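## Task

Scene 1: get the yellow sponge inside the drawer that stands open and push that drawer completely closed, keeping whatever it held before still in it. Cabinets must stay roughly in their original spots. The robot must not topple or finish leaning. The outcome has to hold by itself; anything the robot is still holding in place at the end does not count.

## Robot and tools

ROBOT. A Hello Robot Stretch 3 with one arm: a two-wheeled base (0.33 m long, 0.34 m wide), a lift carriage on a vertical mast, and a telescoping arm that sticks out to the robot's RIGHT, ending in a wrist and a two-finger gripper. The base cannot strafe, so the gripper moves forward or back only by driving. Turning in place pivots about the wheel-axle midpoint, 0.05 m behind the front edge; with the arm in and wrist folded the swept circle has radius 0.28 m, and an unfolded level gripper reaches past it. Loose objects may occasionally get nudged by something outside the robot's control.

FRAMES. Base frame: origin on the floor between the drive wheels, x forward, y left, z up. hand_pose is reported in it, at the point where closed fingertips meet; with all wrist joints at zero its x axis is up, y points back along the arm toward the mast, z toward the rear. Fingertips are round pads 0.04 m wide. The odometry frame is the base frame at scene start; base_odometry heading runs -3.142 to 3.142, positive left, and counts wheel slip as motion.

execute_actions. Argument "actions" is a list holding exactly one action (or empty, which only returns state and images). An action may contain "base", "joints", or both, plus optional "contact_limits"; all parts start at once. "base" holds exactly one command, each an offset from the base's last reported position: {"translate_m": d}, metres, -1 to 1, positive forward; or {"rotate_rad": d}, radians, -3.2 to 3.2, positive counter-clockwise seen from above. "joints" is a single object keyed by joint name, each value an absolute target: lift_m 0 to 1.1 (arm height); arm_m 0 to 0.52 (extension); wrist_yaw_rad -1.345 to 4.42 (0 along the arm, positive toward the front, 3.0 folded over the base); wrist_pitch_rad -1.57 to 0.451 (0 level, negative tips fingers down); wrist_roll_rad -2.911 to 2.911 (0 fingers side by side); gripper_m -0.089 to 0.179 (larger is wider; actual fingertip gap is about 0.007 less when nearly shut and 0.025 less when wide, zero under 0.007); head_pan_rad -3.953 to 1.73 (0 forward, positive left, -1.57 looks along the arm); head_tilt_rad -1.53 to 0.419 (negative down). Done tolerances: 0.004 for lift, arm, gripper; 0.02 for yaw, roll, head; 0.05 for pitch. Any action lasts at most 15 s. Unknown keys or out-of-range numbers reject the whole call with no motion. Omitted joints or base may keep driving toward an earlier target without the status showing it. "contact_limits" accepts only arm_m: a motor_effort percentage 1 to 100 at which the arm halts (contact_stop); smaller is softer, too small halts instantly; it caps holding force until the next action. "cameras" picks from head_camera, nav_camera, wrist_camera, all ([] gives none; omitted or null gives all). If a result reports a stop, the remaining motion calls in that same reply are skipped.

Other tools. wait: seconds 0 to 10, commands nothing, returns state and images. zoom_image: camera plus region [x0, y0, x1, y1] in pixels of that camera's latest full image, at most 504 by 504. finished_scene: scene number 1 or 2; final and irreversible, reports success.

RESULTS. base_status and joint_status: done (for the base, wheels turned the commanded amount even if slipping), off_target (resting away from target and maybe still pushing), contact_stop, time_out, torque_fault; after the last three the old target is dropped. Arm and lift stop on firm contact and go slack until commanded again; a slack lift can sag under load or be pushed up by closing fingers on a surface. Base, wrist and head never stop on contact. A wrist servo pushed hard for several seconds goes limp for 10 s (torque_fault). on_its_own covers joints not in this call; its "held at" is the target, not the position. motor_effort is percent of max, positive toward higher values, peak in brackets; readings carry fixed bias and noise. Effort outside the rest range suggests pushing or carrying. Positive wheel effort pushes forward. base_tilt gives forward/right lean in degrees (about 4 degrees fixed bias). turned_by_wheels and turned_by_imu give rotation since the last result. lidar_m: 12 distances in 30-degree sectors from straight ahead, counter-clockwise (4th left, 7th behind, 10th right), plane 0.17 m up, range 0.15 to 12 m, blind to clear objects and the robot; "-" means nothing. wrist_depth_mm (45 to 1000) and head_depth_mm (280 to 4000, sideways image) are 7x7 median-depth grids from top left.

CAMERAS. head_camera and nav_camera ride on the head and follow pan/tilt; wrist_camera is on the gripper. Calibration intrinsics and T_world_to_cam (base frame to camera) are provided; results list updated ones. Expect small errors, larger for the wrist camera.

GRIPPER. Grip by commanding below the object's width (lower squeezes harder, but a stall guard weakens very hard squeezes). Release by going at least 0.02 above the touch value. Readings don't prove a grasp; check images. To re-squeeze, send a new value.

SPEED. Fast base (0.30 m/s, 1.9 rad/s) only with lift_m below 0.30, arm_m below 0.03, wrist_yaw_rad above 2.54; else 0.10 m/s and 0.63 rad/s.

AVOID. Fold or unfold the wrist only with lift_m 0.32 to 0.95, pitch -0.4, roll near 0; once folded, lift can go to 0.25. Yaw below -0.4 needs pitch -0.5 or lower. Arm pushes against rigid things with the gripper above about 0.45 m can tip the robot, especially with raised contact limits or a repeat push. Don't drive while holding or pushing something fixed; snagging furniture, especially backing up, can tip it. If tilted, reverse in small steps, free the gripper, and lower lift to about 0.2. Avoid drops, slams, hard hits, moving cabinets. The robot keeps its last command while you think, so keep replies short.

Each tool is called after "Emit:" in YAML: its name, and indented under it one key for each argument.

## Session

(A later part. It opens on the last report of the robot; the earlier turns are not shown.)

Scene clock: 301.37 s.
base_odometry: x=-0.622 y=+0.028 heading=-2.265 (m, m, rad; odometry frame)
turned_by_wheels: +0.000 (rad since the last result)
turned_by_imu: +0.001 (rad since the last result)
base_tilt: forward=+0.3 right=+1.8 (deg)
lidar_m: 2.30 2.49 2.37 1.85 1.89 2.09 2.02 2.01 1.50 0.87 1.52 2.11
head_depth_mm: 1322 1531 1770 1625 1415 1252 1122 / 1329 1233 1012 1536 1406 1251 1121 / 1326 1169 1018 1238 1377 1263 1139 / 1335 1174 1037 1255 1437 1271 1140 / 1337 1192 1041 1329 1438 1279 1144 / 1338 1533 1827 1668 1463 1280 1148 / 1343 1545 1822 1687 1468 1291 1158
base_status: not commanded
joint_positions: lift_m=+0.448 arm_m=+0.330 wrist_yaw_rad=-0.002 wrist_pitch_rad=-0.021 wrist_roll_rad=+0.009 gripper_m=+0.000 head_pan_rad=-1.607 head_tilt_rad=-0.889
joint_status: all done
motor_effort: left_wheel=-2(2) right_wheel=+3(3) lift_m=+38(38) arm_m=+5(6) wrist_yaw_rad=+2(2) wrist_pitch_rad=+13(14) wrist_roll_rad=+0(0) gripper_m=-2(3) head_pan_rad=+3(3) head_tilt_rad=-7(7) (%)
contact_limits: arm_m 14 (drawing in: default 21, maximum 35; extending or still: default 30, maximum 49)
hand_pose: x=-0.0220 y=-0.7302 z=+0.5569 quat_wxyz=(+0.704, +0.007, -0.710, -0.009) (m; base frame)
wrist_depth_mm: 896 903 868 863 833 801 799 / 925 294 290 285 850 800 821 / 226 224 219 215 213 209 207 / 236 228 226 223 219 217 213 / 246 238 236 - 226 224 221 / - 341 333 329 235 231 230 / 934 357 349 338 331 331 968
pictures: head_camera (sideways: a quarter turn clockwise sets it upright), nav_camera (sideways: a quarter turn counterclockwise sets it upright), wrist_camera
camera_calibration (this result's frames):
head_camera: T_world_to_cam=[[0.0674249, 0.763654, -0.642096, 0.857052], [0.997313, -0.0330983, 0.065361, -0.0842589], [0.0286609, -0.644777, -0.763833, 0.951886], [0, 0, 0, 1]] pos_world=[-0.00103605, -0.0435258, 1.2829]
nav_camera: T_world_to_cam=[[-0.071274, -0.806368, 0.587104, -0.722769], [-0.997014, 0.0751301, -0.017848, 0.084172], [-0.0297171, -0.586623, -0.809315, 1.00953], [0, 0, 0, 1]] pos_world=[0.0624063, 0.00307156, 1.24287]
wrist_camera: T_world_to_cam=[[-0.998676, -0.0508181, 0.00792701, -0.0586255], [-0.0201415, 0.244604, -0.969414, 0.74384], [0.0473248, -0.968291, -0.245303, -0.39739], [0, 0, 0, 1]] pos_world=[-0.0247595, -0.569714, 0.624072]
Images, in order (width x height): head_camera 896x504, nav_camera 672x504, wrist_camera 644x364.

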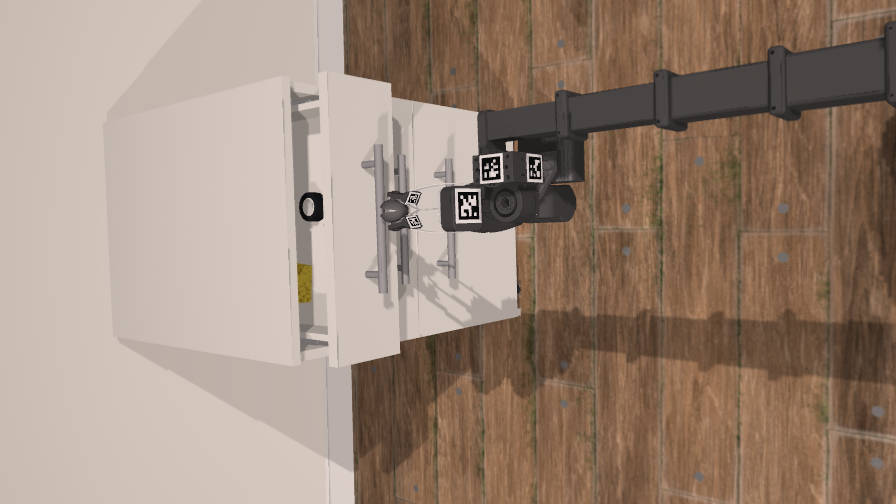

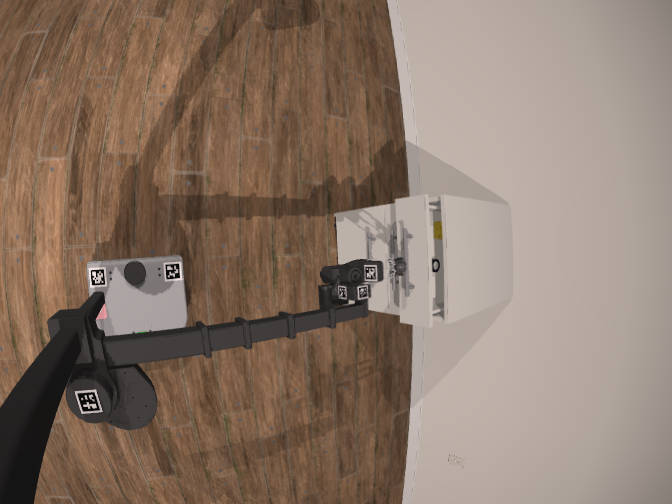

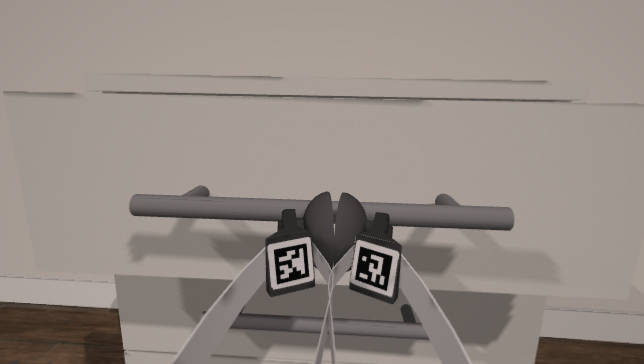

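Gap about 0.07–0.09.

Emit:
execute_actions:
  actions:
    - {"joints":{"arm_m":0.43},"contact_limits":{"arm_m":12}}

Scene clock: 305.40 s.
base_odometry: x=-0.622 y=+0.028 heading=-2.265 (m, m, rad; odometry frame)
turned_by_wheels: +0.000 (rad since the last result)
turned_by_imu: +0.001 (rad since the last result)
base_tilt: forward=+0.2 right=+1.7 (deg)
lidar_m: 2.31 2.49 2.37 1.85 1.89 2.08 2.02 2.01 1.50 0.86 1.53 2.13
head_depth_mm: 1322 1523 1783 1621 1410 1251 1131 / 1324 1231 1089 1563 1421 1242 1115 / 1332 1164 1050 1196 1419 1270 1133 / 1331 1175 1060 1250 1433 1274 1139 / 1337 1190 1060 1367 1448 1277 1150 / 1338 1538 1826 1675 1452 1287 1148 / 1341 1548 1841 1688 1462 1291 1150
base_status: not commanded
joint_positions: lift_m=+0.448 arm_m=+0.391 wrist_yaw_rad=-0.003 wrist_pitch_rad=-0.021 wrist_roll_rad=+0.009 gripper_m=+0.000 head_pan_rad=-1.607 head_tilt_rad=-0.890
joint_status: arm_m contact_stop (moved +0.061 of +0.100)
on_its_own: arm_m is slack since a contact_stop, until your next command for it (your +0.430 is given up)
motor_effort: left_wheel=-1(5) right_wheel=+1(10) lift_m=+37(37) arm_m=+0(13) wrist_yaw_rad=+2(6) wrist_pitch_rad=+12(15) wrist_roll_rad=+0(0) gripper_m=-3(3) head_pan_rad=+3(3) head_tilt_rad=-6(7) (%)
contact_limits: arm_m 12 (drawing in: default 21, maximum 35; extending or still: default 30, maximum 49)
hand_pose: x=-0.0222 y=-0.7916 z=+0.5570 quat_wxyz=(+0.704, +0.007, -0.710, -0.009) (m; base frame)
wrist_depth_mm: 833 815 796 792 783 753 742 / 248 233 232 228 357 283 239 / 245 239 236 233 228 225 223 / 256 247 242 240 234 232 230 / 976 259 253 - 245 243 238 / 988 267 265 262 253 250 250 / 888 280 273 270 264 259 884
pictures: head_camera (sideways: a quarter turn clockwise sets it upright), nav_camera (sideways: a quarter turn counterclockwise sets it upright), wrist_camera
camera_calibration (this result's frames):
head_camera: T_world_to_cam=[[0.0674151, 0.764062, -0.64161, 0.85642], [0.997312, -0.0331079, 0.0653627, -0.0842611], [0.0286988, -0.644292, -0.764241, 0.952416], [0, 0, 0, 1]] pos_world=[-0.00103423, -0.043514, 1.28287]
nav_camera: T_world_to_cam=[[-0.0712616, -0.806742, 0.586591, -0.722102], [-0.997016, 0.0751095, -0.0178231, 0.0841396], [-0.0296799, -0.586111, -0.809687, 1.01001], [0, 0, 0, 1]] pos_world=[0.0624076, 0.00311073, 1.24287]
wrist_camera: T_world_to_cam=[[-0.998711, -0.050137, 0.0079403, -0.0613918], [-0.0199752, 0.24436, -0.969479, 0.75881], [0.0466665, -0.968387, -0.245047, -0.457095], [0, 0, 0, 1]] pos_world=[-0.0248242, -0.631146, 0.624128]
Images, in order (width x height): head_camera 896x504, nav_camera 672x504, wrist_camera 644x364.

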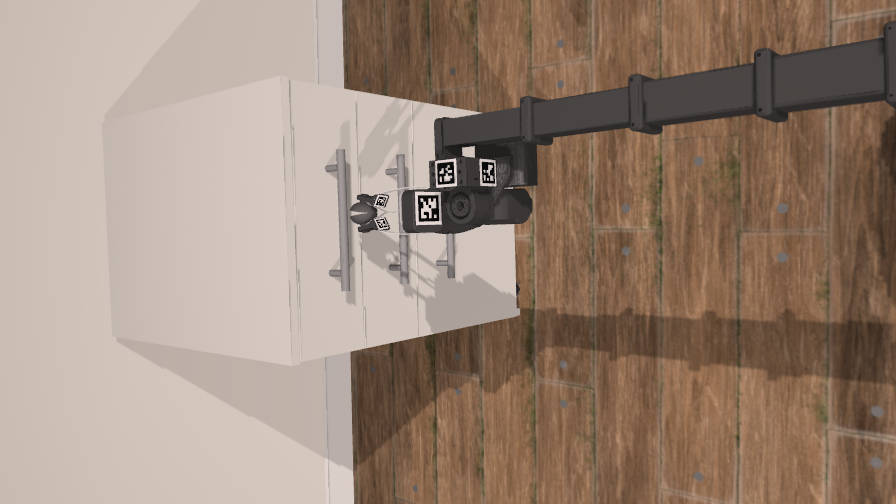

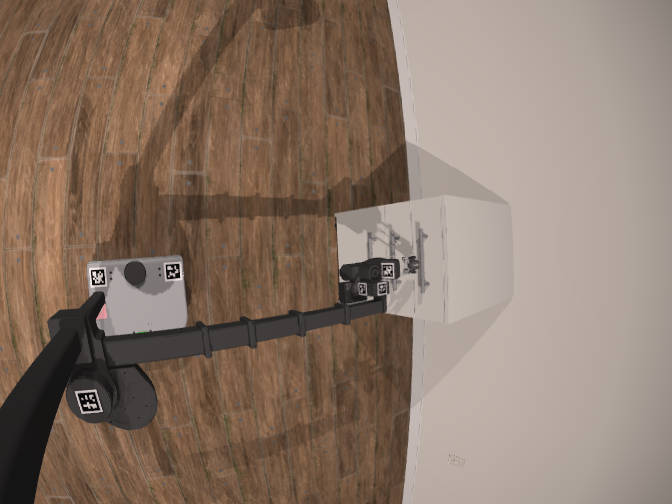

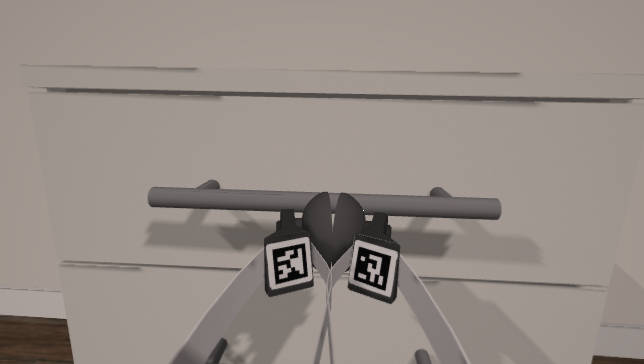

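Closed (flush).

Emit:
execute_actions:
  actions:
    - {"joints":{"arm_m":0.35}}
  cameras: ["head_camera"]

Emit:
zoom_image:
  camera: "head_camera"
  region: [240,60,440,380]

Scene clock: 310.37 s.
base_odometry: x=-0.622 y=+0.028 heading=-2.265 (m, m, rad; odometry frame)
turned_by_wheels: +0.000 (rad since the last result)
turned_by_imu: +0.001 (rad since the last result)
base_tilt: forward=+0.4 right=+1.8 (deg)
lidar_m: 2.31 2.49 2.37 1.85 1.89 2.09 2.02 2.02 1.50 0.86 1.52 2.11
head_depth_mm: 1318 1522 1772 1627 1411 1250 1125 / 1326 1230 1091 1530 1427 1251 1122 / 1331 1165 1044 1216 1393 1262 1138 / 1334 1176 1062 1251 1444 1269 1140 / 1336 1188 1058 1382 1450 1279 1144 / 1340 1550 1828 1679 1464 1291 1152 / 1338 1550 1828 1686 1462 1290 1154
base_status: not commanded
joint_positions: lift_m=+0.448 arm_m=+0.350 wrist_yaw_rad=-0.003 wrist_pitch_rad=-0.021 wrist_roll_rad=+0.009 gripper_m=+0.000 head_pan_rad=-1.607 head_tilt_rad=-0.890
joint_status: all done
motor_effort: left_wheel=-1(1) right_wheel=+1(1) lift_m=+36(37) arm_m=-2(3) wrist_yaw_rad=+3(3) wrist_pitch_rad=+12(12) wrist_roll_rad=+0(0) gripper_m=-3(2) head_pan_rad=+3(3) head_tilt_rad=-7(7) (%)
hand_pose: x=-0.0221 y=-0.7510 z=+0.5570 quat_wxyz=(+0.704, +0.007, -0.710, -0.009) (m; base frame)
wrist_depth_mm: 876 867 850 823 800 790 779 / 926 277 271 417 353 287 809 / 933 283 276 273 269 266 804 / 997 292 282 281 276 276 839 / - 302 297 - 290 287 858 / - 316 310 307 299 292 912 / 947 331 320 314 308 306 929
pictures: head_camera (sideways: a quarter turn clockwise sets it upright)
camera_calibration (this result's frames):
head_camera: T_world_to_cam=[[0.0674149, 0.764062, -0.64161, 0.85642], [0.997312, -0.0331076, 0.0653627, -0.0842611], [0.028699, -0.644292, -0.764241, 0.952416], [0, 0, 0, 1]] pos_world=[-0.00103422, -0.043514, 1.28287]
Images, in order (width x height): head_camera 896x504.

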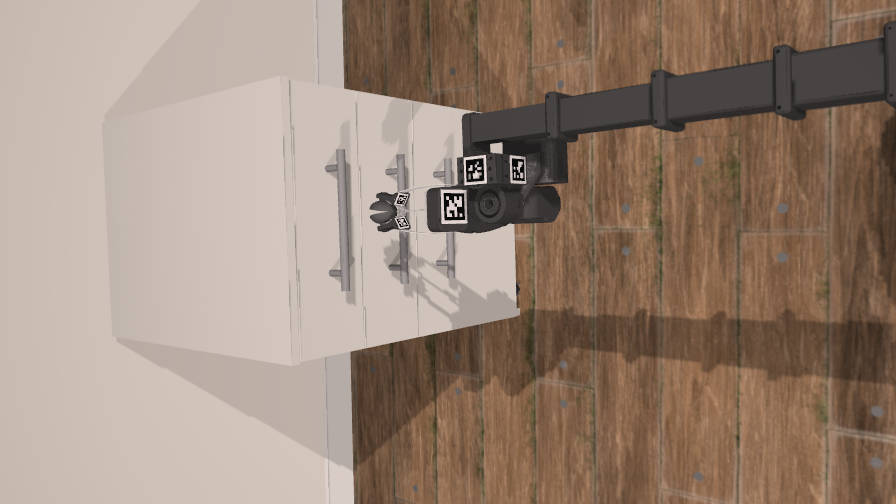

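Region (240, 60, 440, 380) of head_camera's 896x504 image, scaled by 1.575, with more detail than that image has; it fills the left 315 columns of this view, and the rest is white.

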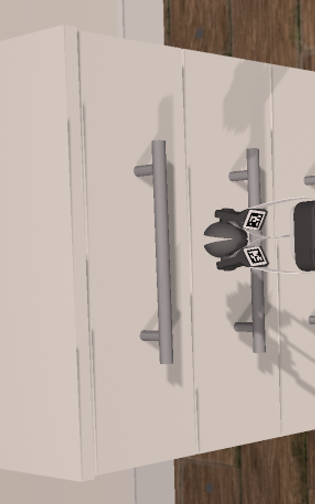

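Emit:
finished_scene:
  scene: 1

The scene is finished: the task was done.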